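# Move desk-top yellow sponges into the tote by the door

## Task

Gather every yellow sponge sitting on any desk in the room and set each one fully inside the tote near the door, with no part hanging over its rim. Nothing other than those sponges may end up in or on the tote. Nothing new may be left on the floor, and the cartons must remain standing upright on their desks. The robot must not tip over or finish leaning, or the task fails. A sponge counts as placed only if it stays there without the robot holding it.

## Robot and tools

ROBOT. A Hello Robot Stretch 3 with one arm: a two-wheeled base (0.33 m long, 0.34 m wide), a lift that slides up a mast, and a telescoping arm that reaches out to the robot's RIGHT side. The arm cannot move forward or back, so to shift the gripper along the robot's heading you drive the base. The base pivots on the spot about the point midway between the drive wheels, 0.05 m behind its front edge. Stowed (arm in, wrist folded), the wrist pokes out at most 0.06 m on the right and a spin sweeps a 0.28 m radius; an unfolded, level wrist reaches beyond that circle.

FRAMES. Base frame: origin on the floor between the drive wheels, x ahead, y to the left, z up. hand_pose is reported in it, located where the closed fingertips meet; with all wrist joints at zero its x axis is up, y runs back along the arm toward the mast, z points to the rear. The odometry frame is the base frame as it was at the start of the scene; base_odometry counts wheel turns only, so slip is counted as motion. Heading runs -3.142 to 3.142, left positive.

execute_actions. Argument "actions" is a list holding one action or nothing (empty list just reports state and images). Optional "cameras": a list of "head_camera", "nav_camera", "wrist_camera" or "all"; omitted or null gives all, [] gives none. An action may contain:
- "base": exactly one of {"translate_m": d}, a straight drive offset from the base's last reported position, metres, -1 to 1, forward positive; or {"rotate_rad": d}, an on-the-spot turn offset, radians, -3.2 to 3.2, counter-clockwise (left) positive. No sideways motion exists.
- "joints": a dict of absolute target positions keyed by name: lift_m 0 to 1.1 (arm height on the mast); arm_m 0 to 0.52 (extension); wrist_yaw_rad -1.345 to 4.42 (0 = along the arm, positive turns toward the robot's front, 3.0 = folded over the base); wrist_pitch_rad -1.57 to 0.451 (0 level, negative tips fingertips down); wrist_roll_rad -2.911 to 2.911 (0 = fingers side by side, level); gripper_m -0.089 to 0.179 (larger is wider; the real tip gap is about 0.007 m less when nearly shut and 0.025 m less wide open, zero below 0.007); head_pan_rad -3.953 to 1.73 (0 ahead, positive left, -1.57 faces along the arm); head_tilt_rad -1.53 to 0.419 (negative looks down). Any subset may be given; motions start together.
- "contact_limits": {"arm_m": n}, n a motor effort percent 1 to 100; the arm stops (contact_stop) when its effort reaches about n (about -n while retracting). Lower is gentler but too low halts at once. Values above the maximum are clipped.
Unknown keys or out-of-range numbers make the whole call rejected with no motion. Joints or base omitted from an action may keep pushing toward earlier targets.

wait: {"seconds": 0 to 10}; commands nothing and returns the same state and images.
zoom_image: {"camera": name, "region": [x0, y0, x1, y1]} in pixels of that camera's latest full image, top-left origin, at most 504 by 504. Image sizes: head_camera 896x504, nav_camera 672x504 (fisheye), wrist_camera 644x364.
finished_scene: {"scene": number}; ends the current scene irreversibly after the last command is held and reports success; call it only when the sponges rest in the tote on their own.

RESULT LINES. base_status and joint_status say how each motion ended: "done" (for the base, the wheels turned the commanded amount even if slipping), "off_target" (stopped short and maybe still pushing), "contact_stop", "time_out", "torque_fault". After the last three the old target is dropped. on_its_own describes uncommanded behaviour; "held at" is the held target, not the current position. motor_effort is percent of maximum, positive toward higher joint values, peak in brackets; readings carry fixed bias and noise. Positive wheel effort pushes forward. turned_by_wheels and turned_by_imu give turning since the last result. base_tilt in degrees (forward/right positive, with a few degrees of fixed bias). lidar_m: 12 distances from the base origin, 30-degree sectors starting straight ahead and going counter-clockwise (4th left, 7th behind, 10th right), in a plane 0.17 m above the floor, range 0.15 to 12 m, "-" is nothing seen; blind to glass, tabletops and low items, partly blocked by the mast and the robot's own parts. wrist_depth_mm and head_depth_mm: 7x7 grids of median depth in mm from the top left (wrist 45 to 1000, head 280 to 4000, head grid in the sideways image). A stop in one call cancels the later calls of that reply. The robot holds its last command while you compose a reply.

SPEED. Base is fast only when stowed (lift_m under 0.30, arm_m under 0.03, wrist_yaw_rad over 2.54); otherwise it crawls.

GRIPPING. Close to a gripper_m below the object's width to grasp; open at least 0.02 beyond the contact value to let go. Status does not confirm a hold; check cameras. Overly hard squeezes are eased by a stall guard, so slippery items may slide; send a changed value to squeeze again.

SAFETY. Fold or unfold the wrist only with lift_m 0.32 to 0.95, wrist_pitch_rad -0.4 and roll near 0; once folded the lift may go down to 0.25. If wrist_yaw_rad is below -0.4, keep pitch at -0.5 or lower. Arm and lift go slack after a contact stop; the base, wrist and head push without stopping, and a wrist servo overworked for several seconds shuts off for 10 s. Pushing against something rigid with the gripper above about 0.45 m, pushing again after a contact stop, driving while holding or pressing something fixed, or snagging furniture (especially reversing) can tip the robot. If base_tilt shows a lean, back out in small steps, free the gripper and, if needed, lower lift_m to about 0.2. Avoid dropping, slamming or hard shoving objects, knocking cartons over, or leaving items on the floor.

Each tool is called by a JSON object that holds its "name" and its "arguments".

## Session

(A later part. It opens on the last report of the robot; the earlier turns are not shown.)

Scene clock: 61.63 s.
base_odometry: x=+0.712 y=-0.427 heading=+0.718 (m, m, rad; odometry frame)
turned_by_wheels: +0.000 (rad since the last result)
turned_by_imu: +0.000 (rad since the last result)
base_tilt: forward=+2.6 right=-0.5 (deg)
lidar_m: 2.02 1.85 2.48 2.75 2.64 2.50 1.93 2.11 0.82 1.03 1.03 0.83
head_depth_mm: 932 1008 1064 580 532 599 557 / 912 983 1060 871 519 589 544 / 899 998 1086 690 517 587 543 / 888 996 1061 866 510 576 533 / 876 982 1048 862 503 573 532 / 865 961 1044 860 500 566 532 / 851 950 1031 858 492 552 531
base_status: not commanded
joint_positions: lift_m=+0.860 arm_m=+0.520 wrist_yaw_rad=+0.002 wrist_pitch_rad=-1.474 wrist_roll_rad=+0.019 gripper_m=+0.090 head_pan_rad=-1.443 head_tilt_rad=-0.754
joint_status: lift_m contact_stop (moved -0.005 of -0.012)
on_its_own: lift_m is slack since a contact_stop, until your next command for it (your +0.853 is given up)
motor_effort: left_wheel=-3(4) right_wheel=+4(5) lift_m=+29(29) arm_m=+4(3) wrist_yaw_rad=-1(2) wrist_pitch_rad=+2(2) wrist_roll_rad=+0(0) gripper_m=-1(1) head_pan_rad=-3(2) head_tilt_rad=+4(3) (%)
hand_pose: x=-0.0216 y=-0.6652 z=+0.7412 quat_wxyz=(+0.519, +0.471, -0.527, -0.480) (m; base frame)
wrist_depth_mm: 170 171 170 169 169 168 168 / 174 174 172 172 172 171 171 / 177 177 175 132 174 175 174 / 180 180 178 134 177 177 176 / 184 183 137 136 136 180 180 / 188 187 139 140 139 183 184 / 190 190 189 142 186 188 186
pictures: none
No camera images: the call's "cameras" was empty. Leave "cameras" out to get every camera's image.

{"name": "execute_actions", "arguments": {"actions": [{"joints":{"lift_m":0.868,"gripper_m":0.02}}], "cameras": ["wrist_camera"]}}

Scene clock: 63.50 s.
base_odometry: x=+0.712 y=-0.427 heading=+0.718 (m, m, rad; odometry frame)
turned_by_wheels: +0.000 (rad since the last result)
turned_by_imu: +0.000 (rad since the last result)
base_tilt: forward=+2.6 right=-0.4 (deg)
lidar_m: 2.03 1.85 2.48 2.75 2.63 2.50 1.92 2.11 0.82 1.03 1.03 0.84
head_depth_mm: 928 1006 1063 580 532 600 556 / 918 - 1063 869 520 589 544 / 900 998 1079 685 517 586 543 / 890 995 1063 865 510 575 534 / 878 982 1054 863 502 573 532 / 864 960 1044 861 499 564 531 / 852 946 1031 859 493 550 530
base_status: not commanded
joint_positions: lift_m=+0.868 arm_m=+0.520 wrist_yaw_rad=+0.002 wrist_pitch_rad=-1.474 wrist_roll_rad=+0.019 gripper_m=+0.021 head_pan_rad=-1.443 head_tilt_rad=-0.754
joint_status: all done
motor_effort: left_wheel=-3(3) right_wheel=+3(3) lift_m=+32(35) arm_m=+3(3) wrist_yaw_rad=-1(1) wrist_pitch_rad=+1(2) wrist_roll_rad=+0(0) gripper_m=-15(94) head_pan_rad=-2(1) head_tilt_rad=+3(3) (%)
hand_pose: x=-0.0216 y=-0.6653 z=+0.7492 quat_wxyz=(+0.519, +0.471, -0.528, -0.479) (m; base frame)
wrist_depth_mm: 177 177 177 176 175 176 175 / 181 181 180 179 179 178 178 / 184 183 182 181 182 182 181 / 187 187 187 137 184 185 184 / 191 190 189 139 139 189 187 / 194 194 - 142 142 191 190 / 199 199 198 145 194 195 195
pictures: wrist_camera
Images, in order (width x height): wrist_camera 644x364.

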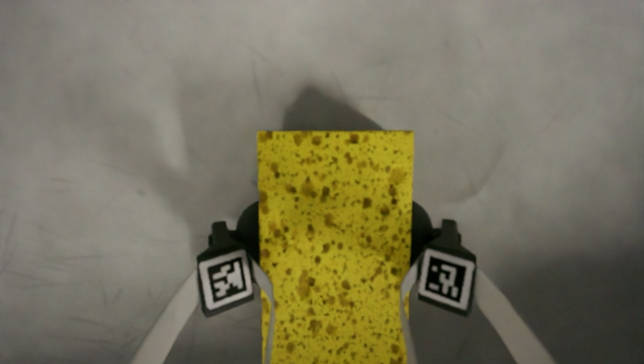

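{"name": "execute_actions", "arguments": {"actions": [{"joints":{"lift_m":1.1,"gripper_m":0.0,"head_tilt_rad":-0.5}}], "cameras": ["wrist_camera","head_camera"]}}

Scene clock: 71.00 s.
base_odometry: x=+0.712 y=-0.427 heading=+0.718 (m, m, rad; odometry frame)
turned_by_wheels: +0.000 (rad since the last result)
turned_by_imu: +0.001 (rad since the last result)
base_tilt: forward=+2.6 right=-0.5 (deg)
lidar_m: 2.03 1.85 2.48 2.75 2.63 2.50 1.92 2.11 0.82 1.03 1.03 0.84
head_depth_mm: 891 995 1064 1144 951 520 504 / 881 - 1060 1107 947 519 493 / 878 944 1021 1071 948 517 481 / 867 932 1010 1102 944 516 472 / 856 914 992 1076 941 516 461 / 842 907 973 1064 938 515 460 / 836 896 962 1042 936 513 452
base_status: not commanded
joint_positions: lift_m=+1.100 arm_m=+0.520 wrist_yaw_rad=+0.002 wrist_pitch_rad=-1.474 wrist_roll_rad=+0.019 gripper_m=+0.001 head_pan_rad=-1.443 head_tilt_rad=-0.508
joint_status: all done
motor_effort: left_wheel=-4(3) right_wheel=+3(3) lift_m=+33(32) arm_m=+4(3) wrist_yaw_rad=-1(2) wrist_pitch_rad=+1(1) wrist_roll_rad=+1(0) gripper_m=-21(93) head_pan_rad=-2(2) head_tilt_rad=+5(26) (%)
hand_pose: x=-0.0216 y=-0.6654 z=+0.9812 quat_wxyz=(+0.519, +0.471, -0.528, -0.479) (m; base frame)
wrist_depth_mm: 397 397 393 390 391 392 390 / 402 405 402 399 397 398 396 / 413 410 408 403 400 404 402 / 416 413 414 136 410 410 409 / 425 426 420 138 138 421 416 / 436 433 429 142 141 390 344 / 445 436 432 143 311 311 279
pictures: head_camera (sideways: a quarter turn clockwise sets it upright), wrist_camera
Images, in order (width x height): head_camera 896x504, wrist_camera 644x364.

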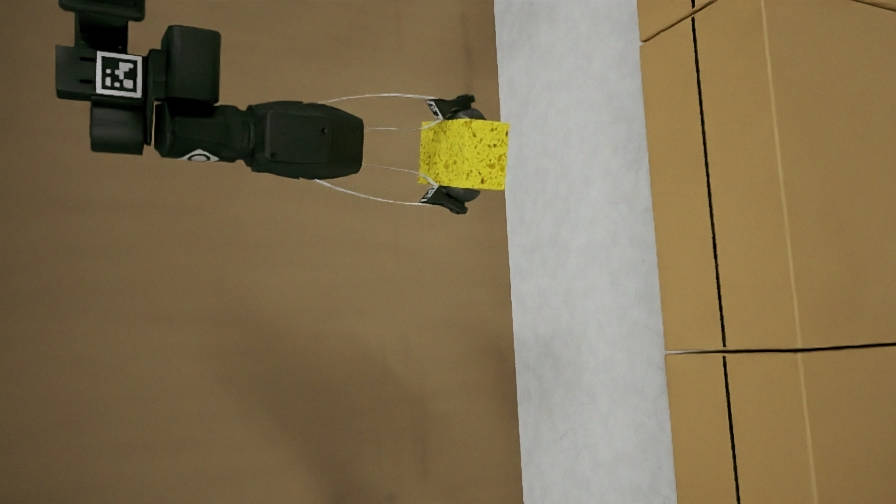

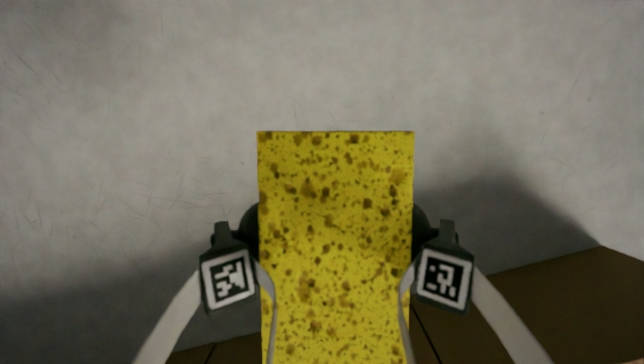

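{"name": "execute_actions", "arguments": {"actions": [{"base":{"rotate_rad":1.9},"joints":{"arm_m":0.0,"head_pan_rad":-0.2,"head_tilt_rad":-0.6}}], "cameras": ["head_camera","nav_camera"]}}

{"name": "execute_actions", "arguments": {"actions": [{"base":{"translate_m":0.33},"joints":{"lift_m":0.78,"wrist_pitch_rad":-0.4}}], "cameras": ["wrist_camera"]}}

Scene clock: 83.47 s.
base_odometry: x=+0.712 y=-0.427 heading=+2.618 (m, m, rad; odometry frame)
turned_by_wheels: +1.900 (rad since the last result)
turned_by_imu: +1.872 (rad since the last result)
base_tilt: forward=+2.6 right=-0.5 (deg)
lidar_m: 2.44 2.64 2.45 1.92 0.82 1.05 1.03 0.83 0.87 1.95 2.48 2.79
head_depth_mm: 2458 2684 2967 2465 1895 1545 1305 / 2420 2642 2907 2438 1901 1550 1309 / 2365 2594 2835 2431 1891 1544 1303 / 2339 2557 2825 2359 1886 1534 1312 / 2326 2525 2768 2412 1883 1533 1302 / 2270 2497 2704 2418 1890 1533 1305 / 2205 2365 2593 2403 1873 1538 1297
base_status: done
joint_positions: lift_m=+1.100 arm_m=+0.001 wrist_yaw_rad=+0.002 wrist_pitch_rad=-1.473 wrist_roll_rad=+0.019 gripper_m=+0.001 head_pan_rad=-0.207 head_tilt_rad=-0.593
joint_status: all done
motor_effort: left_wheel=-4(11) right_wheel=+4(11) lift_m=+33(33) arm_m=-5(5) wrist_yaw_rad=-1(1) wrist_pitch_rad=+1(1) wrist_roll_rad=+0(0) gripper_m=-20(21) head_pan_rad=+2(30) head_tilt_rad=-3(15) (%)
hand_pose: x=-0.0216 y=-0.1474 z=+0.9812 quat_wxyz=(+0.519, +0.471, -0.528, -0.479) (m; base frame)
wrist_depth_mm: - - - - - - 391 / - - - - - - 396 / - - - - - 414 402 / - - - 136 - 416 410 / - - - 138 138 420 415 / - - - 141 141 429 420 / - - - 144 - 445 416
pictures: head_camera (sideways: a quarter turn clockwise sets it upright), nav_camera (sideways: a quarter turn counterclockwise sets it upright)
Images, in order (width x height): head_camera 896x504, nav_camera 672x504.

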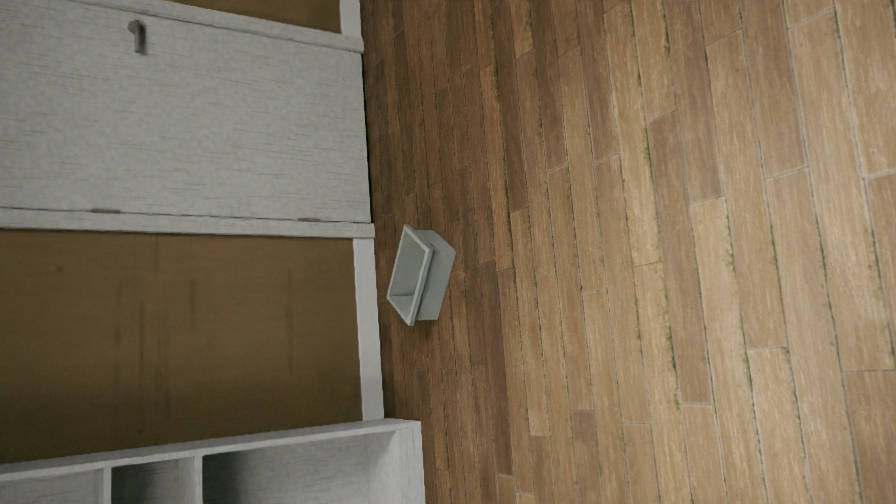

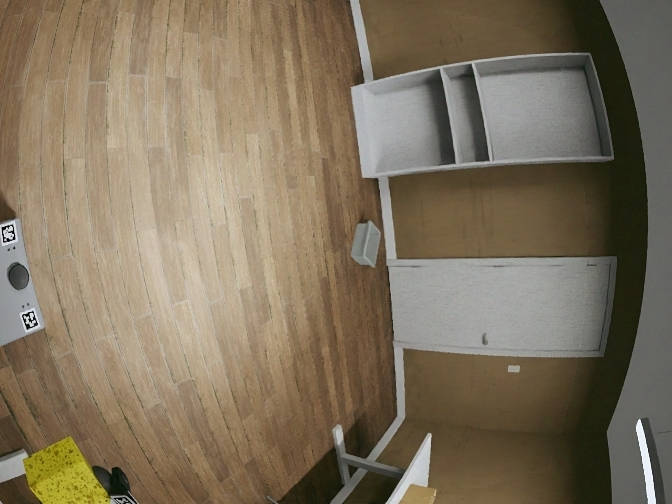

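Scene clock: 88.27 s.
base_odometry: x=+0.426 y=-0.261 heading=+2.618 (m, m, rad; odometry frame)
turned_by_wheels: +0.000 (rad since the last result)
turned_by_imu: +0.001 (rad since the last result)
base_tilt: forward=+2.7 right=-0.5 (deg)
lidar_m: 2.11 2.33 2.28 1.87 1.84 1.06 1.36 1.10 2.03 1.94 2.30 2.45
head_depth_mm: 2158 2357 2595 2438 1908 1555 1309 / 2115 2315 2549 2441 1899 1560 1315 / 2082 2273 2497 2425 1890 1541 1308 / 2072 2275 2478 2325 1889 1539 1306 / 2036 2219 2452 2419 1875 1532 1308 / 1991 2186 2384 2308 1866 1536 1301 / 1933 2051 2266 2274 1887 1537 1295
base_status: done
joint_positions: lift_m=+0.780 arm_m=+0.001 wrist_yaw_rad=+0.002 wrist_pitch_rad=-0.425 wrist_roll_rad=+0.019 gripper_m=+0.001 head_pan_rad=-0.207 head_tilt_rad=-0.593
joint_status: all done
motor_effort: left_wheel=-4(7) right_wheel=+3(8) lift_m=+26(26) arm_m=-5(6) wrist_yaw_rad=-1(2) wrist_pitch_rad=+8(10) wrist_roll_rad=+0(1) gripper_m=-21(21) head_pan_rad=+1(1) head_tilt_rad=-3(4) (%)
hand_pose: x=-0.0211 y=-0.3698 z=+0.7912 quat_wxyz=(+0.685, +0.149, -0.697, -0.150) (m; base frame)
wrist_depth_mm: - - - - - - - / - - - - - - - / - - - - - - - / - - - 136 - - - / - - - 138 138 - - / - - - 141 141 - - / 922 913 899 144 876 908 895
pictures: wrist_camera
Images, in order (width x height): wrist_camera 644x364.

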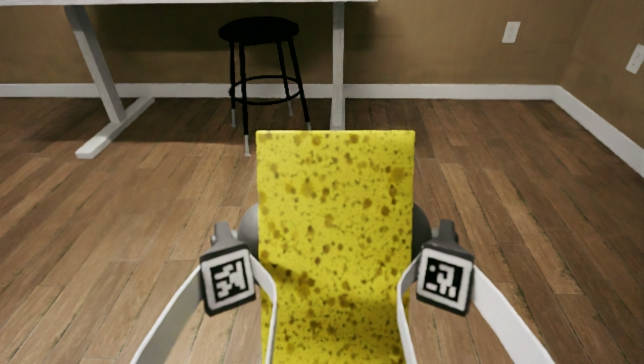

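{"name": "execute_actions", "arguments": {"actions": [{"base":{"translate_m":0.5},"joints":{"lift_m":0.285,"wrist_yaw_rad":2.62}}], "cameras": ["head_camera","wrist_camera"]}}

{"name": "execute_actions", "arguments": {"actions": [{"base":{"translate_m":1.0},"joints":{"head_pan_rad":-0.8,"head_tilt_rad":-1.2}}], "cameras": ["head_camera","nav_camera"]}}

Scene clock: 97.00 s.
base_odometry: x=-0.007 y=-0.011 heading=+2.618 (m, m, rad; odometry frame)
turned_by_wheels: +0.000 (rad since the last result)
turned_by_imu: +0.002 (rad since the last result)
base_tilt: forward=+2.6 right=-0.4 (deg)
lidar_m: 1.60 1.87 2.03 1.91 2.47 1.50 1.86 1.55 2.02 1.72 2.10 1.96
head_depth_mm: 1709 1855 2062 2267 1898 1546 1301 / 1678 1827 2013 2209 1872 1547 1310 / 1662 1808 2003 2177 1838 1541 1302 / 1641 1787 1977 2165 1808 1553 1299 / 1612 1765 1930 2123 1880 1543 1298 / 1589 1746 1894 2067 1881 1527 1299 / 1528 1643 1772 1986 1840 1533 1297
base_status: done
joint_positions: lift_m=+0.285 arm_m=+0.001 wrist_yaw_rad=+2.618 wrist_pitch_rad=-0.424 wrist_roll_rad=+0.019 gripper_m=+0.001 head_pan_rad=-0.207 head_tilt_rad=-0.594
joint_status: all done
motor_effort: left_wheel=-5(15) right_wheel=+4(12) lift_m=+26(26) arm_m=-5(5) wrist_yaw_rad=+1(1) wrist_pitch_rad=+8(8) wrist_roll_rad=+1(0) gripper_m=-21(20) head_pan_rad=+2(1) head_tilt_rad=-2(4) (%)
hand_pose: x=+0.0906 y=+0.0473 z=+0.2965 quat_wxyz=(+0.323, +0.712, -0.038, +0.623) (m; base frame)
wrist_depth_mm: - - - - - - - / - - - - - - - / 878 878 847 839 828 835 816 / 687 683 681 136 621 663 671 / 575 573 572 138 138 558 556 / 510 486 463 141 141 485 478 / - - 424 144 405 417 420
pictures: head_camera (sideways: a quarter turn clockwise sets it upright), wrist_camera
Images, in order (width x height): head_camera 896x504, wrist_camera 644x364.

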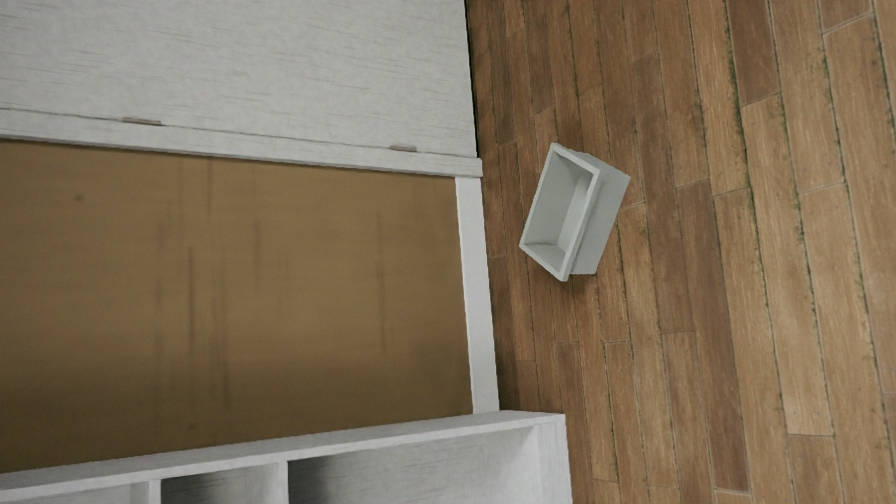

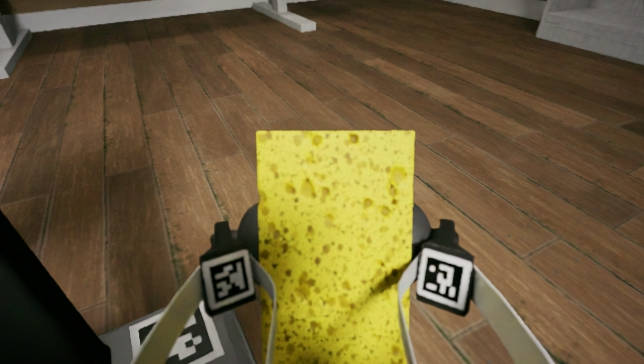

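Scene clock: 102.03 s.
base_odometry: x=-0.873 y=+0.489 heading=+2.618 (m, m, rad; odometry frame)
turned_by_wheels: +0.000 (rad since the last result)
turned_by_imu: +0.003 (rad since the last result)
base_tilt: forward=+2.6 right=-0.4 (deg)
lidar_m: 0.61 0.91 1.08 1.84 2.42 2.44 2.51 3.02 2.32 2.04 1.21 0.94
head_depth_mm: 1791 1656 1505 1388 1280 1191 1112 / 1633 1658 1516 1384 1282 1207 - / 1451 1634 1510 1349 1279 - - / 1302 1579 1496 1347 1274 1198 - / 1185 1424 1500 1368 1272 1188 874 / 1110 1303 1469 1371 1272 1178 1097 / 1020 1181 1395 1370 1265 1180 1100
base_status: done
joint_positions: lift_m=+0.285 arm_m=+0.001 wrist_yaw_rad=+2.618 wrist_pitch_rad=-0.424 wrist_roll_rad=+0.019 gripper_m=+0.001 head_pan_rad=-0.794 head_tilt_rad=-1.186
joint_status: all done
motor_effort: left_wheel=-5(11) right_wheel=+4(11) lift_m=+26(25) arm_m=-5(4) wrist_yaw_rad=+0(0) wrist_pitch_rad=+8(8) wrist_roll_rad=+0(0) gripper_m=-20(21) head_pan_rad=-3(24) head_tilt_rad=-7(41) (%)
hand_pose: x=+0.0906 y=+0.0473 z=+0.2965 quat_wxyz=(+0.323, +0.712, -0.038, +0.623) (m; base frame)
wrist_depth_mm: - - - - - 856 673 / - - - - 899 809 705 / 876 860 846 832 786 663 621 / 684 682 686 136 626 638 526 / 576 568 568 138 138 553 537 / 505 492 460 141 141 486 474 / - - 422 144 406 418 418
pictures: head_camera (sideways: a quarter turn clockwise sets it upright), nav_camera (sideways: a quarter turn counterclockwise sets it upright)
Images, in order (width x height): head_camera 896x504, nav_camera 672x504.

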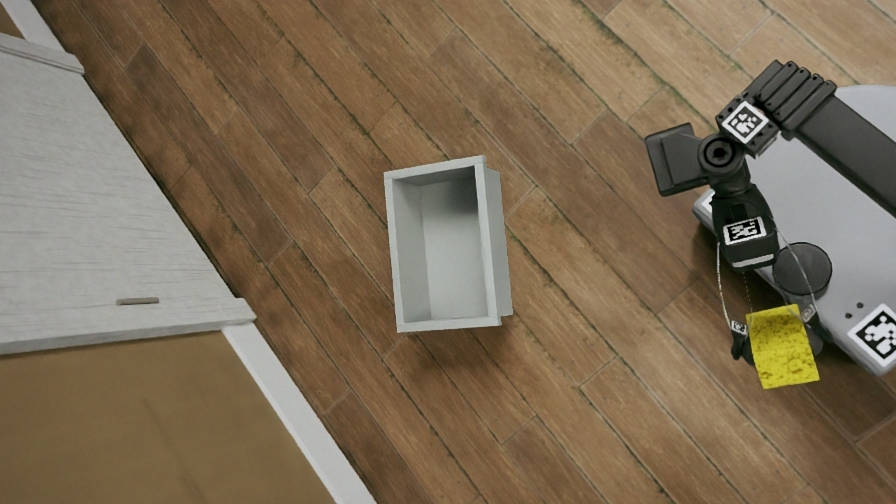

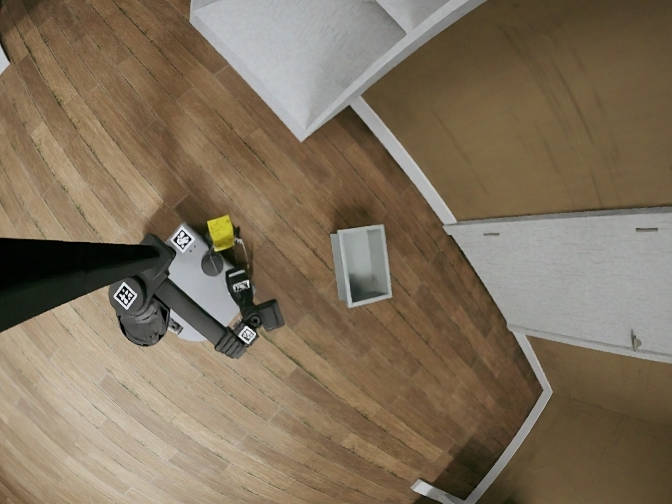

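{"name": "execute_actions", "arguments": {"actions": [{"base":{"rotate_rad":0.88},"joints":{"lift_m":0.38,"wrist_yaw_rad":0.0,"arm_m":0.25,"head_pan_rad":-1.6,"head_tilt_rad":-1.1}}], "cameras": ["nav_camera"]}}

{"name": "execute_actions", "arguments": {"actions": [{"joints":{"wrist_pitch_rad":-1.5,"arm_m":0.445,"lift_m":0.33}}], "cameras": ["head_camera","wrist_camera"]}}

Scene clock: 108.40 s.
base_odometry: x=-0.873 y=+0.489 heading=-2.786 (m, m, rad; odometry frame)
turned_by_wheels: +0.880 (rad since the last result)
turned_by_imu: +0.866 (rad since the last result)
base_tilt: forward=+2.6 right=-0.5 (deg)
lidar_m: 1.08 1.84 2.33 2.31 2.86 2.51 2.06 2.03 1.46 1.00 0.72 0.61
head_depth_mm: 1527 1789 1618 1450 1319 1211 1116 / 1382 1711 1615 1450 1319 1210 - / 1257 1523 1600 1463 1293 1206 - / 1141 1358 1579 1310 1283 1208 - / 1083 1268 1538 1447 1294 1198 1111 / 1005 1173 1408 1442 1305 1193 1105 / 940 1082 1273 1420 1308 1195 1104
base_status: done
joint_positions: lift_m=+0.380 arm_m=+0.250 wrist_yaw_rad=+0.002 wrist_pitch_rad=-0.424 wrist_roll_rad=+0.019 gripper_m=+0.001 head_pan_rad=-1.593 head_tilt_rad=-1.100
joint_status: all done
motor_effort: left_wheel=-4(15) right_wheel=+4(11) lift_m=+33(34) arm_m=+3(5) wrist_yaw_rad=-1(4) wrist_pitch_rad=+7(8) wrist_roll_rad=+1(1) gripper_m=-20(21) head_pan_rad=-3(26) head_tilt_rad=+1(14) (%)
hand_pose: x=-0.0210 y=-0.6182 z=+0.3912 quat_wxyz=(+0.685, +0.148, -0.697, -0.150) (m; base frame)
wrist_depth_mm: 388 439 504 571 712 896 - / 410 469 550 614 778 - - / 438 495 576 637 841 - - / 464 534 622 136 762 811 798 / 494 571 629 139 139 672 682 / 521 583 560 141 141 591 583 / 518 521 521 144 502 516 510
pictures: nav_camera (sideways: a quarter turn counterclockwise sets it upright)
Images, in order (width x height): nav_camera 672x504.

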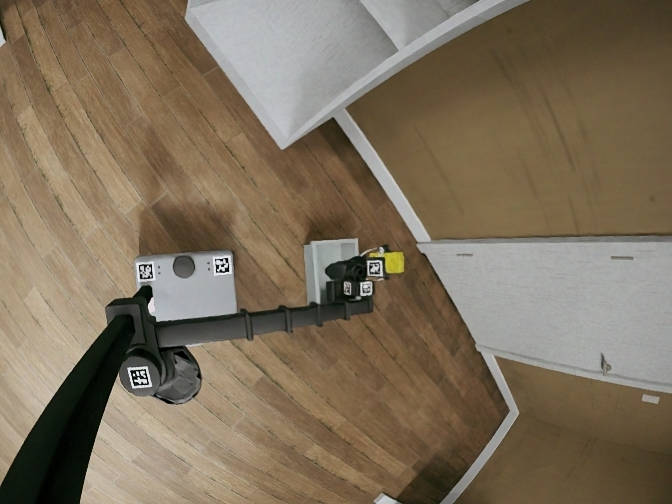

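Scene clock: 111.07 s.
base_odometry: x=-0.873 y=+0.489 heading=-2.786 (m, m, rad; odometry frame)
turned_by_wheels: +0.000 (rad since the last result)
turned_by_imu: +0.000 (rad since the last result)
base_tilt: forward=+2.6 right=-0.4 (deg)
lidar_m: 1.08 1.84 2.33 2.32 2.86 2.51 2.07 2.04 1.46 0.99 0.72 0.61
head_depth_mm: 1531 1790 1619 1452 1323 1209 1116 / 1380 1720 1618 1451 1311 1205 - / 1256 1523 1639 1445 1299 1208 - / 1141 1363 1590 1385 1290 1214 - / 1085 1276 1530 1434 1298 1197 1108 / 1009 1169 1397 1433 1302 1200 1109 / 941 1078 1273 1412 1309 1197 1103
base_status: not commanded
joint_positions: lift_m=+0.330 arm_m=+0.445 wrist_yaw_rad=+0.001 wrist_pitch_rad=-1.494 wrist_roll_rad=+0.019 gripper_m=+0.001 head_pan_rad=-1.593 head_tilt_rad=-1.100
joint_status: all done
motor_effort: left_wheel=-4(4) right_wheel=+4(4) lift_m=+26(28) arm_m=+3(4) wrist_yaw_rad=-2(2) wrist_pitch_rad=-2(7) wrist_roll_rad=+0(0) gripper_m=-21(20) head_pan_rad=-1(2) head_tilt_rad=+1(0) (%)
hand_pose: x=-0.0216 y=-0.5852 z=+0.2115 quat_wxyz=(+0.514, +0.476, -0.523, -0.485) (m; base frame)
wrist_depth_mm: 345 345 346 343 344 343 343 / 352 353 348 263 282 237 236 / 362 362 307 353 353 351 258 / 368 367 300 136 358 358 271 / 376 375 373 138 138 364 273 / 384 383 263 141 141 315 274 / 393 393 393 143 262 388 385
pictures: head_camera (sideways: a quarter turn clockwise sets it upright), wrist_camera
Images, in order (width x height): head_camera 896x504, wrist_camera 644x364.

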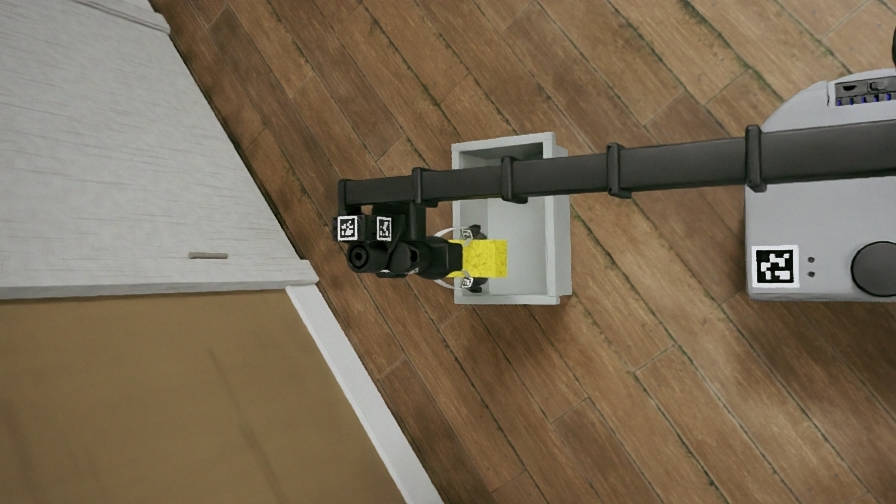

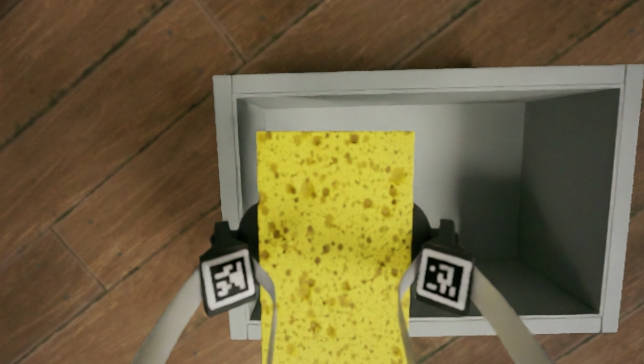

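{"name": "execute_actions", "arguments": {"actions": [{"base":{"translate_m":-0.022},"joints":{"lift_m":0.16}}], "cameras": ["head_camera","wrist_camera"]}}

Scene clock: 115.77 s.
base_odometry: x=-0.852 y=+0.497 heading=-2.786 (m, m, rad; odometry frame)
turned_by_wheels: +0.000 (rad since the last result)
turned_by_imu: +0.000 (rad since the last result)
base_tilt: forward=+2.6 right=-0.5 (deg)
lidar_m: 1.10 1.86 2.33 2.33 2.85 2.49 2.30 2.02 1.48 1.01 0.83 0.62
head_depth_mm: 1556 1797 1610 1452 1318 1205 1119 / 1406 1719 1620 1455 1316 1209 - / 1267 1548 1616 1455 1300 1220 - / 1165 1373 1581 1463 1296 1206 - / 1092 1286 1535 1440 1290 1196 1113 / 1020 1189 1413 1438 1305 1199 1107 / 957 1095 1288 1415 1303 1196 1102
base_status: done
joint_positions: lift_m=+0.160 arm_m=+0.445 wrist_yaw_rad=+0.001 wrist_pitch_rad=-1.494 wrist_roll_rad=+0.019 gripper_m=+0.001 head_pan_rad=-1.593 head_tilt_rad=-1.100
joint_status: all done
motor_effort: left_wheel=-4(10) right_wheel=+4(5) lift_m=+26(25) arm_m=+3(3) wrist_yaw_rad=-2(0) wrist_pitch_rad=-1(2) wrist_roll_rad=+0(0) gripper_m=-21(21) head_pan_rad=-3(3) head_tilt_rad=+0(1) (%)
hand_pose: x=-0.0216 y=-0.5851 z=+0.0415 quat_wxyz=(+0.514, +0.476, -0.523, -0.485) (m; base frame)
wrist_depth_mm: - 81 83 85 87 89 90 / 114 136 159 165 172 180 185 / 114 154 191 189 189 189 189 / 114 153 196 136 192 192 193 / 113 152 198 139 138 197 198 / 113 151 203 141 141 202 202 / 112 140 208 144 206 207 206
pictures: head_camera (sideways: a quarter turn clockwise sets it upright), wrist_camera
Images, in order (width x height): head_camera 896x504, wrist_camera 644x364.

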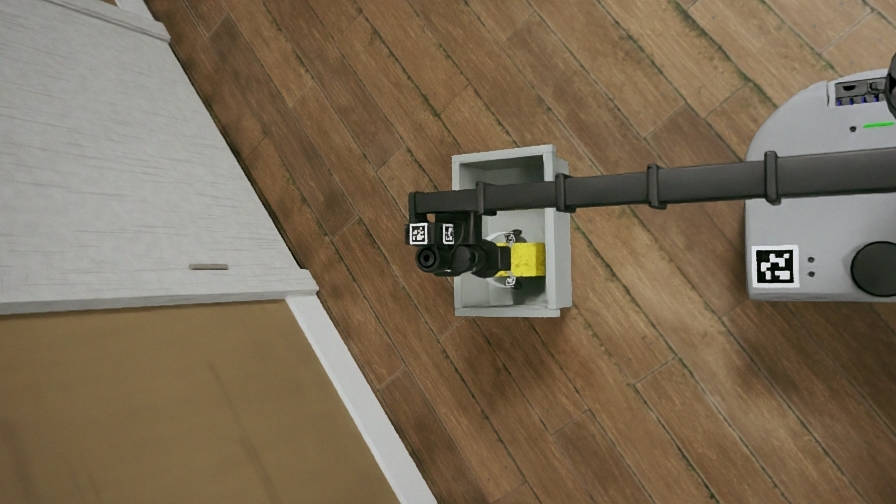

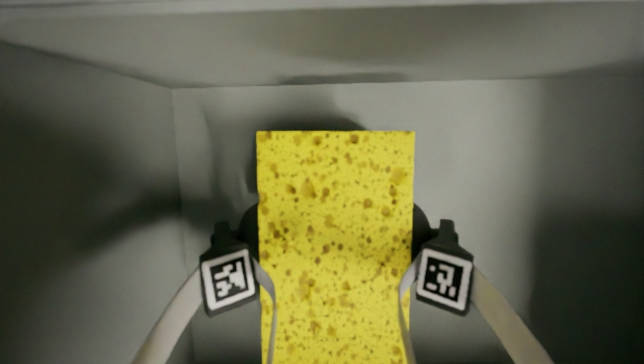

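{"name": "execute_actions", "arguments": {"actions": [{"base":{"translate_m":0.012},"joints":{"lift_m":0.155}}], "cameras": []}}

{"name": "execute_actions", "arguments": {"actions": [{"joints":{"gripper_m":0.095}}], "cameras": ["wrist_camera"]}}

Scene clock: 117.97 s.
base_odometry: x=-0.863 y=+0.492 heading=-2.786 (m, m, rad; odometry frame)
turned_by_wheels: +0.000 (rad since the last result)
turned_by_imu: +0.000 (rad since the last result)
base_tilt: forward=+2.7 right=-0.4 (deg)
lidar_m: 1.09 1.85 2.33 2.32 2.85 2.50 2.05 2.03 1.47 1.00 0.77 0.62
head_depth_mm: 1534 1799 1611 1452 1321 1207 1119 / 1392 1717 1624 1450 1316 1211 - / 1259 1532 1607 1453 1280 1216 - / 1156 1370 1583 1464 1300 1203 - / 1085 1283 1533 1443 1299 1201 1108 / 1011 1184 1407 1440 1309 1192 1108 / 949 1089 1284 1421 1305 1199 1106
base_status: done
joint_positions: lift_m=+0.155 arm_m=+0.445 wrist_yaw_rad=+0.001 wrist_pitch_rad=-1.494 wrist_roll_rad=+0.019 gripper_m=+0.001 head_pan_rad=-1.593 head_tilt_rad=-1.100
joint_status: all done
motor_effort: left_wheel=-5(6) right_wheel=+4(10) lift_m=+26(26) arm_m=+4(4) wrist_yaw_rad=-1(0) wrist_pitch_rad=-1(2) wrist_roll_rad=+0(0) gripper_m=-20(20) head_pan_rad=-3(2) head_tilt_rad=+0(1) (%)
hand_pose: x=-0.0216 y=-0.5851 z=+0.0365 quat_wxyz=(+0.514, +0.476, -0.523, -0.485) (m; base frame)
wrist_depth_mm: - 81 83 85 86 88 90 / 101 125 158 165 172 180 179 / 101 133 186 184 185 185 184 / 101 132 190 136 187 189 188 / 100 131 182 138 138 193 192 / 99 130 179 141 141 196 196 / 99 121 202 144 200 202 200
pictures: none
No camera images: the call's "cameras" was empty. Leave "cameras" out to get every camera's image.

Scene clock: 119.40 s.
base_odometry: x=-0.863 y=+0.492 heading=-2.786 (m, m, rad; odometry frame)
turned_by_wheels: +0.000 (rad since the last result)
turned_by_imu: +0.000 (rad since the last result)
base_tilt: forward=+2.6 right=-0.4 (deg)
lidar_m: 1.09 1.85 2.33 2.32 2.85 2.50 2.06 2.02 1.47 1.00 0.77 0.61
head_depth_mm: 1532 1784 1620 1458 1322 1207 1114 / 1383 1721 1612 1447 1318 1204 - / 1265 1534 1613 1446 1288 1218 - / 1149 1378 1585 1462 1298 1213 - / 1088 1281 1528 1444 1291 1204 1107 / 1016 1177 1408 1435 1303 1203 1106 / 948 1088 1279 1405 1303 1196 1103
base_status: not commanded
joint_positions: lift_m=+0.155 arm_m=+0.445 wrist_yaw_rad=+0.001 wrist_pitch_rad=-1.494 wrist_roll_rad=+0.019 gripper_m=+0.095 head_pan_rad=-1.593 head_tilt_rad=-1.100
joint_status: all done
motor_effort: left_wheel=-4(4) right_wheel=+4(4) lift_m=+25(25) arm_m=+3(3) wrist_yaw_rad=-2(2) wrist_pitch_rad=-2(1) wrist_roll_rad=+1(1) gripper_m=+0(85) head_pan_rad=-3(2) head_tilt_rad=+0(0) (%)
hand_pose: x=-0.0216 y=-0.5851 z=+0.0365 quat_wxyz=(+0.514, +0.476, -0.523, -0.485) (m; base frame)
wrist_depth_mm: - 81 83 85 86 88 90 / 101 125 158 164 172 179 181 / 101 133 186 184 185 185 184 / 100 132 190 145 188 189 188 / 100 131 193 148 149 193 192 / 99 122 198 152 196 196 196 / 99 138 202 155 200 202 201
pictures: wrist_camera
Images, in order (width x height): wrist_camera 644x364.

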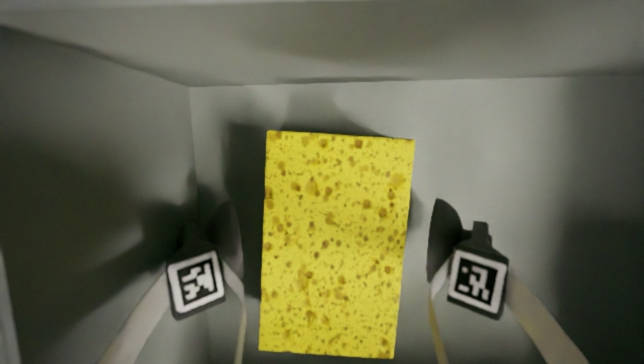

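{"name": "execute_actions", "arguments": {"actions": [{"joints":{"lift_m":0.29}}], "cameras": []}}

{"name": "execute_actions", "arguments": {"actions": [{"base":{"rotate_rad":0.868},"joints":{"lift_m":0.45,"arm_m":0.25,"head_pan_rad":0.0,"head_tilt_rad":-0.4}}], "cameras": ["head_camera","nav_camera"]}}

Scene clock: 125.50 s.
base_odometry: x=-0.863 y=+0.492 heading=-2.786 (m, m, rad; odometry frame)
turned_by_wheels: +0.000 (rad since the last result)
turned_by_imu: +0.001 (rad since the last result)
base_tilt: forward=+2.7 right=-0.5 (deg)
lidar_m: 1.09 1.85 2.33 2.32 2.86 2.50 2.05 2.03 1.47 1.00 0.77 0.61
head_depth_mm: 1543 1783 1630 1462 1320 1211 1115 / 1385 1719 1614 1453 1322 1208 - / 1261 1539 1605 1448 1280 1213 - / 1149 1375 1577 1384 1297 1208 - / 1083 1283 1526 1440 1294 1197 1110 / 1011 1180 1405 1437 1308 1201 1110 / 945 1089 1284 1419 1304 1193 1111
base_status: not commanded
joint_positions: lift_m=+0.290 arm_m=+0.445 wrist_yaw_rad=+0.001 wrist_pitch_rad=-1.494 wrist_roll_rad=+0.019 gripper_m=+0.095 head_pan_rad=-1.593 head_tilt_rad=-1.100
joint_status: all done
motor_effort: left_wheel=-4(4) right_wheel=+4(4) lift_m=+32(35) arm_m=+3(3) wrist_yaw_rad=-2(0) wrist_pitch_rad=-2(2) wrist_roll_rad=+0(1) gripper_m=+0(1) head_pan_rad=-2(2) head_tilt_rad=+0(1) (%)
hand_pose: x=-0.0216 y=-0.5851 z=+0.1712 quat_wxyz=(+0.514, +0.476, -0.523, -0.485) (m; base frame)
wrist_depth_mm: 311 308 307 306 307 303 302 / 316 317 201 204 199 198 196 / 323 322 261 314 315 314 245 / 329 328 256 279 323 320 245 / 337 334 327 285 329 328 245 / 348 344 299 318 306 306 247 / 351 351 230 240 236 231 224
pictures: none
No camera images: the call's "cameras" was empty. Leave "cameras" out to get every camera's image.

Scene clock: 128.17 s.
base_odometry: x=-0.863 y=+0.492 heading=-1.918 (m, m, rad; odometry frame)
turned_by_wheels: +0.868 (rad since the last result)
turned_by_imu: +0.855 (rad since the last result)
base_tilt: forward=+2.6 right=-0.4 (deg)
lidar_m: 1.85 2.31 2.43 2.51 2.31 2.02 1.99 1.09 0.93 0.61 0.99 1.75
head_depth_mm: 1903 2005 2120 2257 2330 1850 1504 / 1942 2053 2161 2305 2396 1854 1506 / 1968 2078 2144 2315 2233 1860 1502 / 1996 2117 2137 2418 2437 1846 1491 / 2027 2178 1649 2444 2427 1844 1491 / 2070 2183 1646 2495 2417 1837 1493 / 2105 2240 1686 2587 2414 1840 1489
base_status: done
joint_positions: lift_m=+0.450 arm_m=+0.250 wrist_yaw_rad=+0.001 wrist_pitch_rad=-1.495 wrist_roll_rad=+0.019 gripper_m=+0.095 head_pan_rad=-0.007 head_tilt_rad=-0.409
joint_status: all done
motor_effort: left_wheel=-4(12) right_wheel=+3(11) lift_m=+33(34) arm_m=-5(5) wrist_yaw_rad=+1(1) wrist_pitch_rad=-1(1) wrist_roll_rad=+0(0) gripper_m=+0(0) head_pan_rad=+2(31) head_tilt_rad=+6(43) (%)
hand_pose: x=-0.0216 y=-0.3908 z=+0.3312 quat_wxyz=(+0.514, +0.476, -0.523, -0.485) (m; base frame)
wrist_depth_mm: 458 461 458 450 447 452 450 / 466 467 465 463 462 459 462 / 478 478 474 472 475 469 468 / 490 483 479 484 480 475 430 / 499 494 494 492 490 486 463 / 508 508 502 503 503 501 504 / 523 516 520 - - 510 509
pictures: head_camera (sideways: a quarter turn clockwise sets it upright), nav_camera (sideways: a quarter turn counterclockwise sets it upright)
Images, in order (width x height): head_camera 896x504, nav_camera 672x504.

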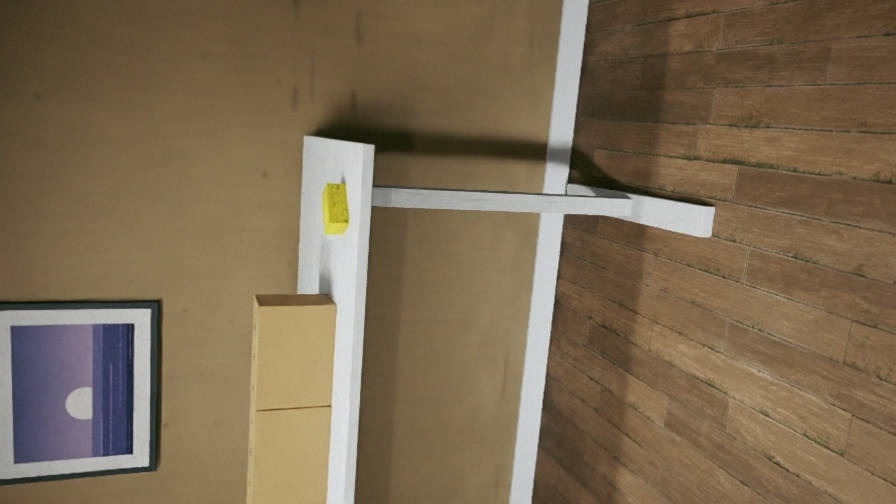

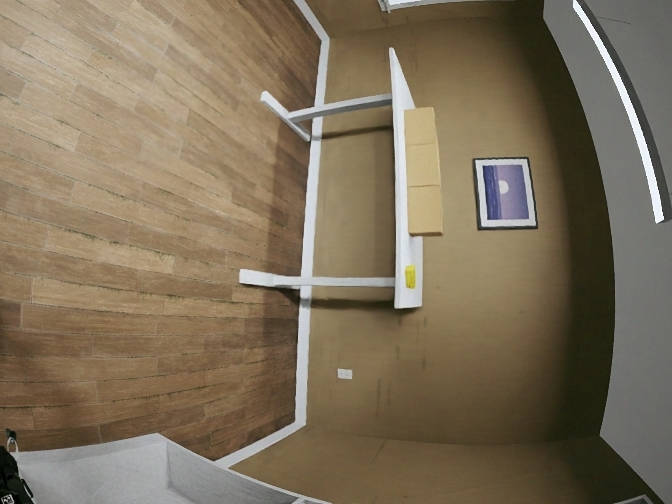

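{"name": "execute_actions", "arguments": {"actions": [{"base":{"translate_m":1.0},"joints":{"lift_m":1.1,"arm_m":0.0,"gripper_m":0.14,"head_tilt_rad":-0.7}}], "cameras": ["head_camera","nav_camera"]}}

Scene clock: 140.57 s.
base_odometry: x=-1.204 y=-0.448 heading=-1.918 (m, m, rad; odometry frame)
turned_by_wheels: +0.000 (rad since the last result)
turned_by_imu: +0.004 (rad since the last result)
base_tilt: forward=+2.6 right=-0.5 (deg)
lidar_m: 0.86 1.48 2.52 2.20 2.98 3.09 2.43 1.19 0.84 1.15 1.30 1.33
head_depth_mm: 1090 1085 744 608 1626 1443 1246 / 1107 1087 656 607 1652 1435 1238 / 1131 1077 709 628 1663 1368 1217 / 1148 1076 738 628 1698 1437 1229 / 1164 758 721 1654 1690 1434 1241 / 1184 660 703 1692 1700 1427 1228 / 1190 671 718 1736 1690 1422 1228
base_status: done
joint_positions: lift_m=+1.100 arm_m=+0.001 wrist_yaw_rad=+0.001 wrist_pitch_rad=-1.495 wrist_roll_rad=+0.019 gripper_m=+0.140 head_pan_rad=-0.007 head_tilt_rad=-0.692
joint_status: all done
motor_effort: left_wheel=-5(6) right_wheel=+4(9) lift_m=+33(32) arm_m=-5(4) wrist_yaw_rad=-1(1) wrist_pitch_rad=-1(1) wrist_roll_rad=+0(0) gripper_m=-1(85) head_pan_rad=+2(2) head_tilt_rad=-4(27) (%)
hand_pose: x=-0.0216 y=-0.1417 z=+0.9812 quat_wxyz=(+0.514, +0.477, -0.523, -0.485) (m; base frame)
wrist_depth_mm: - - - - - - - / - - - - - - - / - - - - - - - / - - - - - - - / - - - - - - - / - - - - - - - / - - - - - - -
pictures: head_camera (sideways: a quarter turn clockwise sets it upright), nav_camera (sideways: a quarter turn counterclockwise sets it upright)
Images, in order (width x height): head_camera 896x504, nav_camera 672x504.

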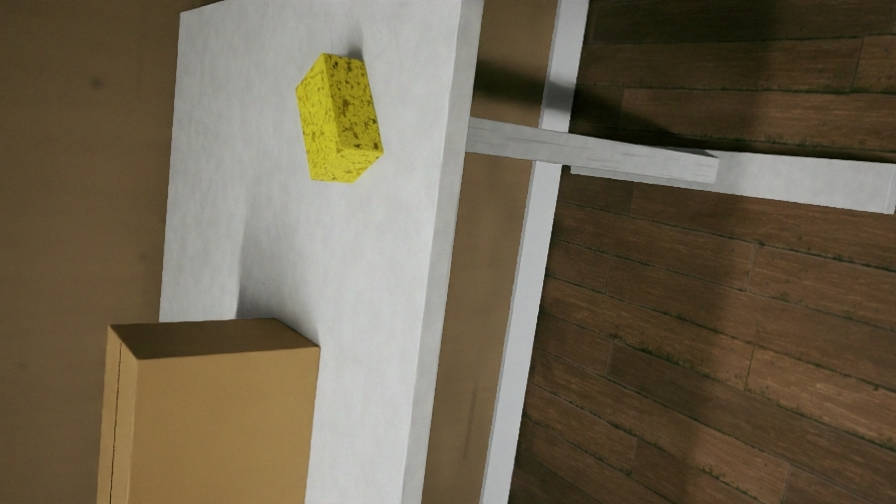

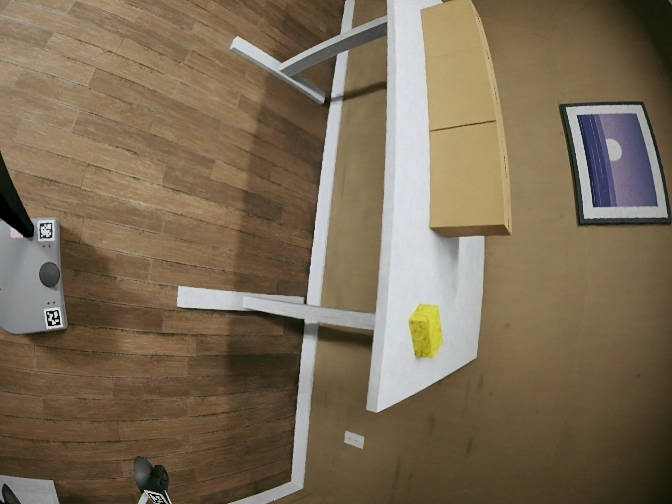

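{"name": "execute_actions", "arguments": {"actions": [{"base":{"translate_m":0.2},"joints":{"arm_m":0.25,"wrist_pitch_rad":-0.5,"gripper_m":0.06}}], "cameras": []}}

{"name": "execute_actions", "arguments": {"actions": [{"base":{"rotate_rad":1.32},"joints":{"arm_m":0.52,"head_pan_rad":-1.3,"head_tilt_rad":-0.6}}], "cameras": ["head_camera","nav_camera"]}}

Scene clock: 148.13 s.
base_odometry: x=-1.272 y=-0.636 heading=-1.918 (m, m, rad; odometry frame)
turned_by_wheels: +0.000 (rad since the last result)
turned_by_imu: +0.001 (rad since the last result)
base_tilt: forward=+2.7 right=-0.4 (deg)
lidar_m: 0.71 1.29 1.33 2.20 2.94 3.05 2.53 1.35 0.92 1.19 1.35 0.67
head_depth_mm: 925 987 746 496 458 1371 1246 / 940 1007 743 492 457 1093 1230 / 959 1014 738 563 455 1372 1199 / 973 1029 739 563 454 1426 1234 / 994 1046 674 561 453 1424 1231 / 1015 512 524 557 465 1425 1238 / 1035 499 526 558 477 1421 1233
base_status: done
joint_positions: lift_m=+1.100 arm_m=+0.250 wrist_yaw_rad=+0.001 wrist_pitch_rad=-0.522 wrist_roll_rad=+0.019 gripper_m=+0.060 head_pan_rad=-0.007 head_tilt_rad=-0.692
joint_status: all done
motor_effort: left_wheel=-4(5) right_wheel=+4(8) lift_m=+33(32) arm_m=+3(2) wrist_yaw_rad=-1(0) wrist_pitch_rad=+7(7) wrist_roll_rad=+0(0) gripper_m=+0(85) head_pan_rad=+2(2) head_tilt_rad=-3(5) (%)
hand_pose: x=-0.0213 y=-0.6046 z=+1.0898 quat_wxyz=(+0.677, +0.181, -0.689, -0.184) (m; base frame)
wrist_depth_mm: 796 751 705 676 635 601 571 / 904 844 793 747 692 659 609 / - - 890 824 783 730 591 / - - - 954 867 820 566 / - - - - - 897 543 / - - - - - 797 646 / - - - - - - -
pictures: none
No camera images: the call's "cameras" was empty. Leave "cameras" out to get every camera's image.

Scene clock: 151.33 s.
base_odometry: x=-1.272 y=-0.636 heading=-0.599 (m, m, rad; odometry frame)
turned_by_wheels: +1.320 (rad since the last result)
turned_by_imu: +1.300 (rad since the last result)
base_tilt: forward=+2.6 right=-0.4 (deg)
lidar_m: 2.59 2.20 3.25 3.20 1.36 0.92 0.92 1.23 1.19 0.67 1.17 1.34
head_depth_mm: 918 998 912 649 474 423 1302 / 937 1019 907 647 481 434 1128 / 958 1043 906 644 502 433 1288 / 978 1065 900 643 502 444 1292 / 999 1084 570 593 499 1410 1293 / 1023 1096 515 566 498 1443 1285 / 1046 1115 520 572 498 1442 1286
base_status: done
joint_positions: lift_m=+1.100 arm_m=+0.520 wrist_yaw_rad=+0.001 wrist_pitch_rad=-0.522 wrist_roll_rad=+0.019 gripper_m=+0.060 head_pan_rad=-1.293 head_tilt_rad=-0.606
joint_status: all done
motor_effort: left_wheel=-4(11) right_wheel=+3(10) lift_m=+32(33) arm_m=+3(4) wrist_yaw_rad=-2(1) wrist_pitch_rad=+7(7) wrist_roll_rad=+0(0) gripper_m=+0(0) head_pan_rad=-2(31) head_tilt_rad=+4(14) (%)
hand_pose: x=-0.0213 y=-0.8747 z=+1.0900 quat_wxyz=(+0.677, +0.181, -0.689, -0.184) (m; base frame)
wrist_depth_mm: 335 338 341 344 347 346 351 / 373 374 376 378 384 385 390 / 415 412 417 421 426 431 438 / 439 401 399 393 400 494 505 / 345 339 351 338 344 581 581 / 299 297 - 295 286 662 691 / 265 266 264 263 261 267 864
pictures: head_camera (sideways: a quarter turn clockwise sets it upright), nav_camera (sideways: a quarter turn counterclockwise sets it upright)
Images, in order (width x height): head_camera 896x504, nav_camera 672x504.

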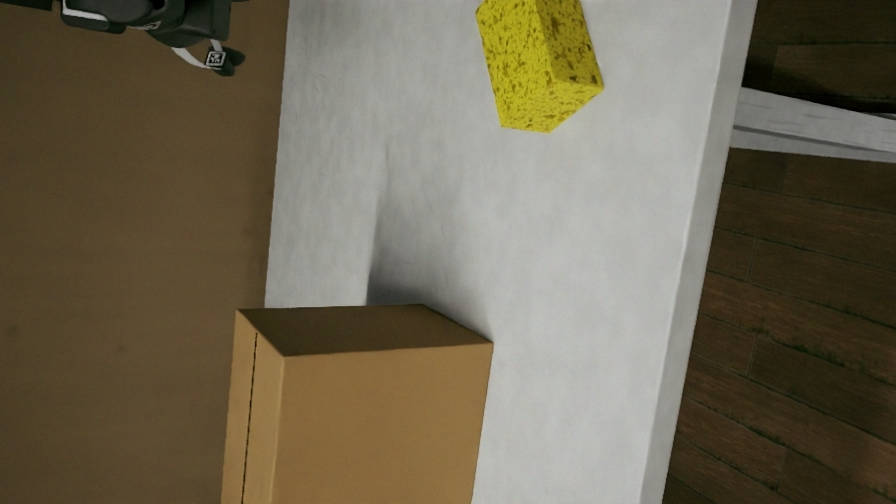

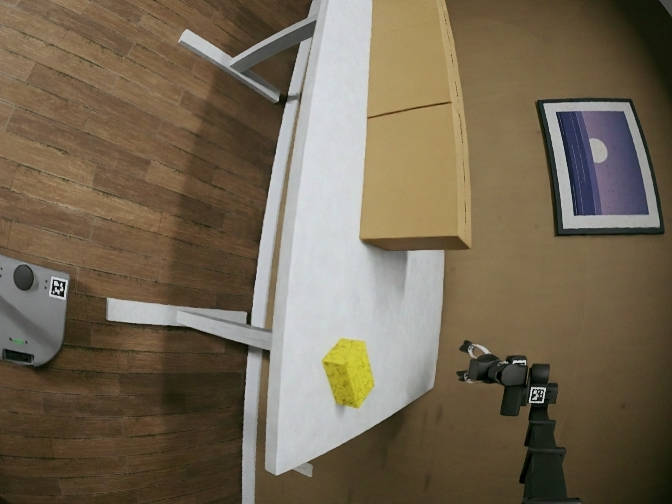

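{"name": "execute_actions", "arguments": {"actions": [{"joints":{"wrist_yaw_rad":1.15,"wrist_pitch_rad":-0.4}}], "cameras": ["wrist_camera"]}}

Scene clock: 154.10 s.
base_odometry: x=-1.272 y=-0.636 heading=-0.599 (m, m, rad; odometry frame)
turned_by_wheels: +0.000 (rad since the last result)
turned_by_imu: +0.000 (rad since the last result)
base_tilt: forward=+2.7 right=-0.4 (deg)
lidar_m: 2.58 2.20 3.25 3.19 1.36 0.92 0.92 1.23 1.19 0.67 1.17 1.34
head_depth_mm: 912 1026 913 651 474 424 1302 / 921 1041 910 646 482 434 1125 / 959 1035 903 646 502 433 1303 / 978 1054 904 643 501 444 1287 / 999 1081 571 593 500 1412 1291 / 1026 1096 514 566 498 1457 1288 / 1041 1115 519 573 497 1439 1285
base_status: not commanded
joint_positions: lift_m=+1.100 arm_m=+0.520 wrist_yaw_rad=+1.147 wrist_pitch_rad=-0.424 wrist_roll_rad=+0.019 gripper_m=+0.060 head_pan_rad=-1.293 head_tilt_rad=-0.606
joint_status: all done
motor_effort: left_wheel=-4(3) right_wheel=+3(3) lift_m=+33(33) arm_m=+3(3) wrist_yaw_rad=+1(1) wrist_pitch_rad=+8(9) wrist_roll_rad=+0(0) gripper_m=+0(1) head_pan_rad=-2(2) head_tilt_rad=+4(5) (%)
hand_pose: x=+0.1824 y=-0.7566 z=+1.1111 quat_wxyz=(+0.657, +0.502, -0.506, +0.245) (m; base frame)
wrist_depth_mm: 505 - - 888 584 442 350 / 416 785 755 744 620 465 362 / 351 578 577 575 572 479 380 / 295 466 460 453 451 456 395 / 260 384 396 378 390 376 381 / 234 330 - 327 317 325 321 / 217 290 290 288 286 285 280
pictures: wrist_camera
Images, in order (width x height): wrist_camera 644x364.

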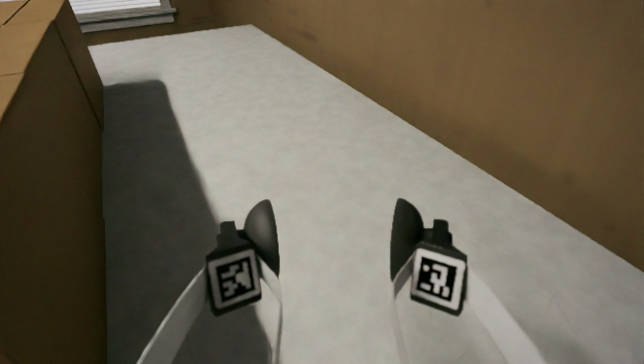

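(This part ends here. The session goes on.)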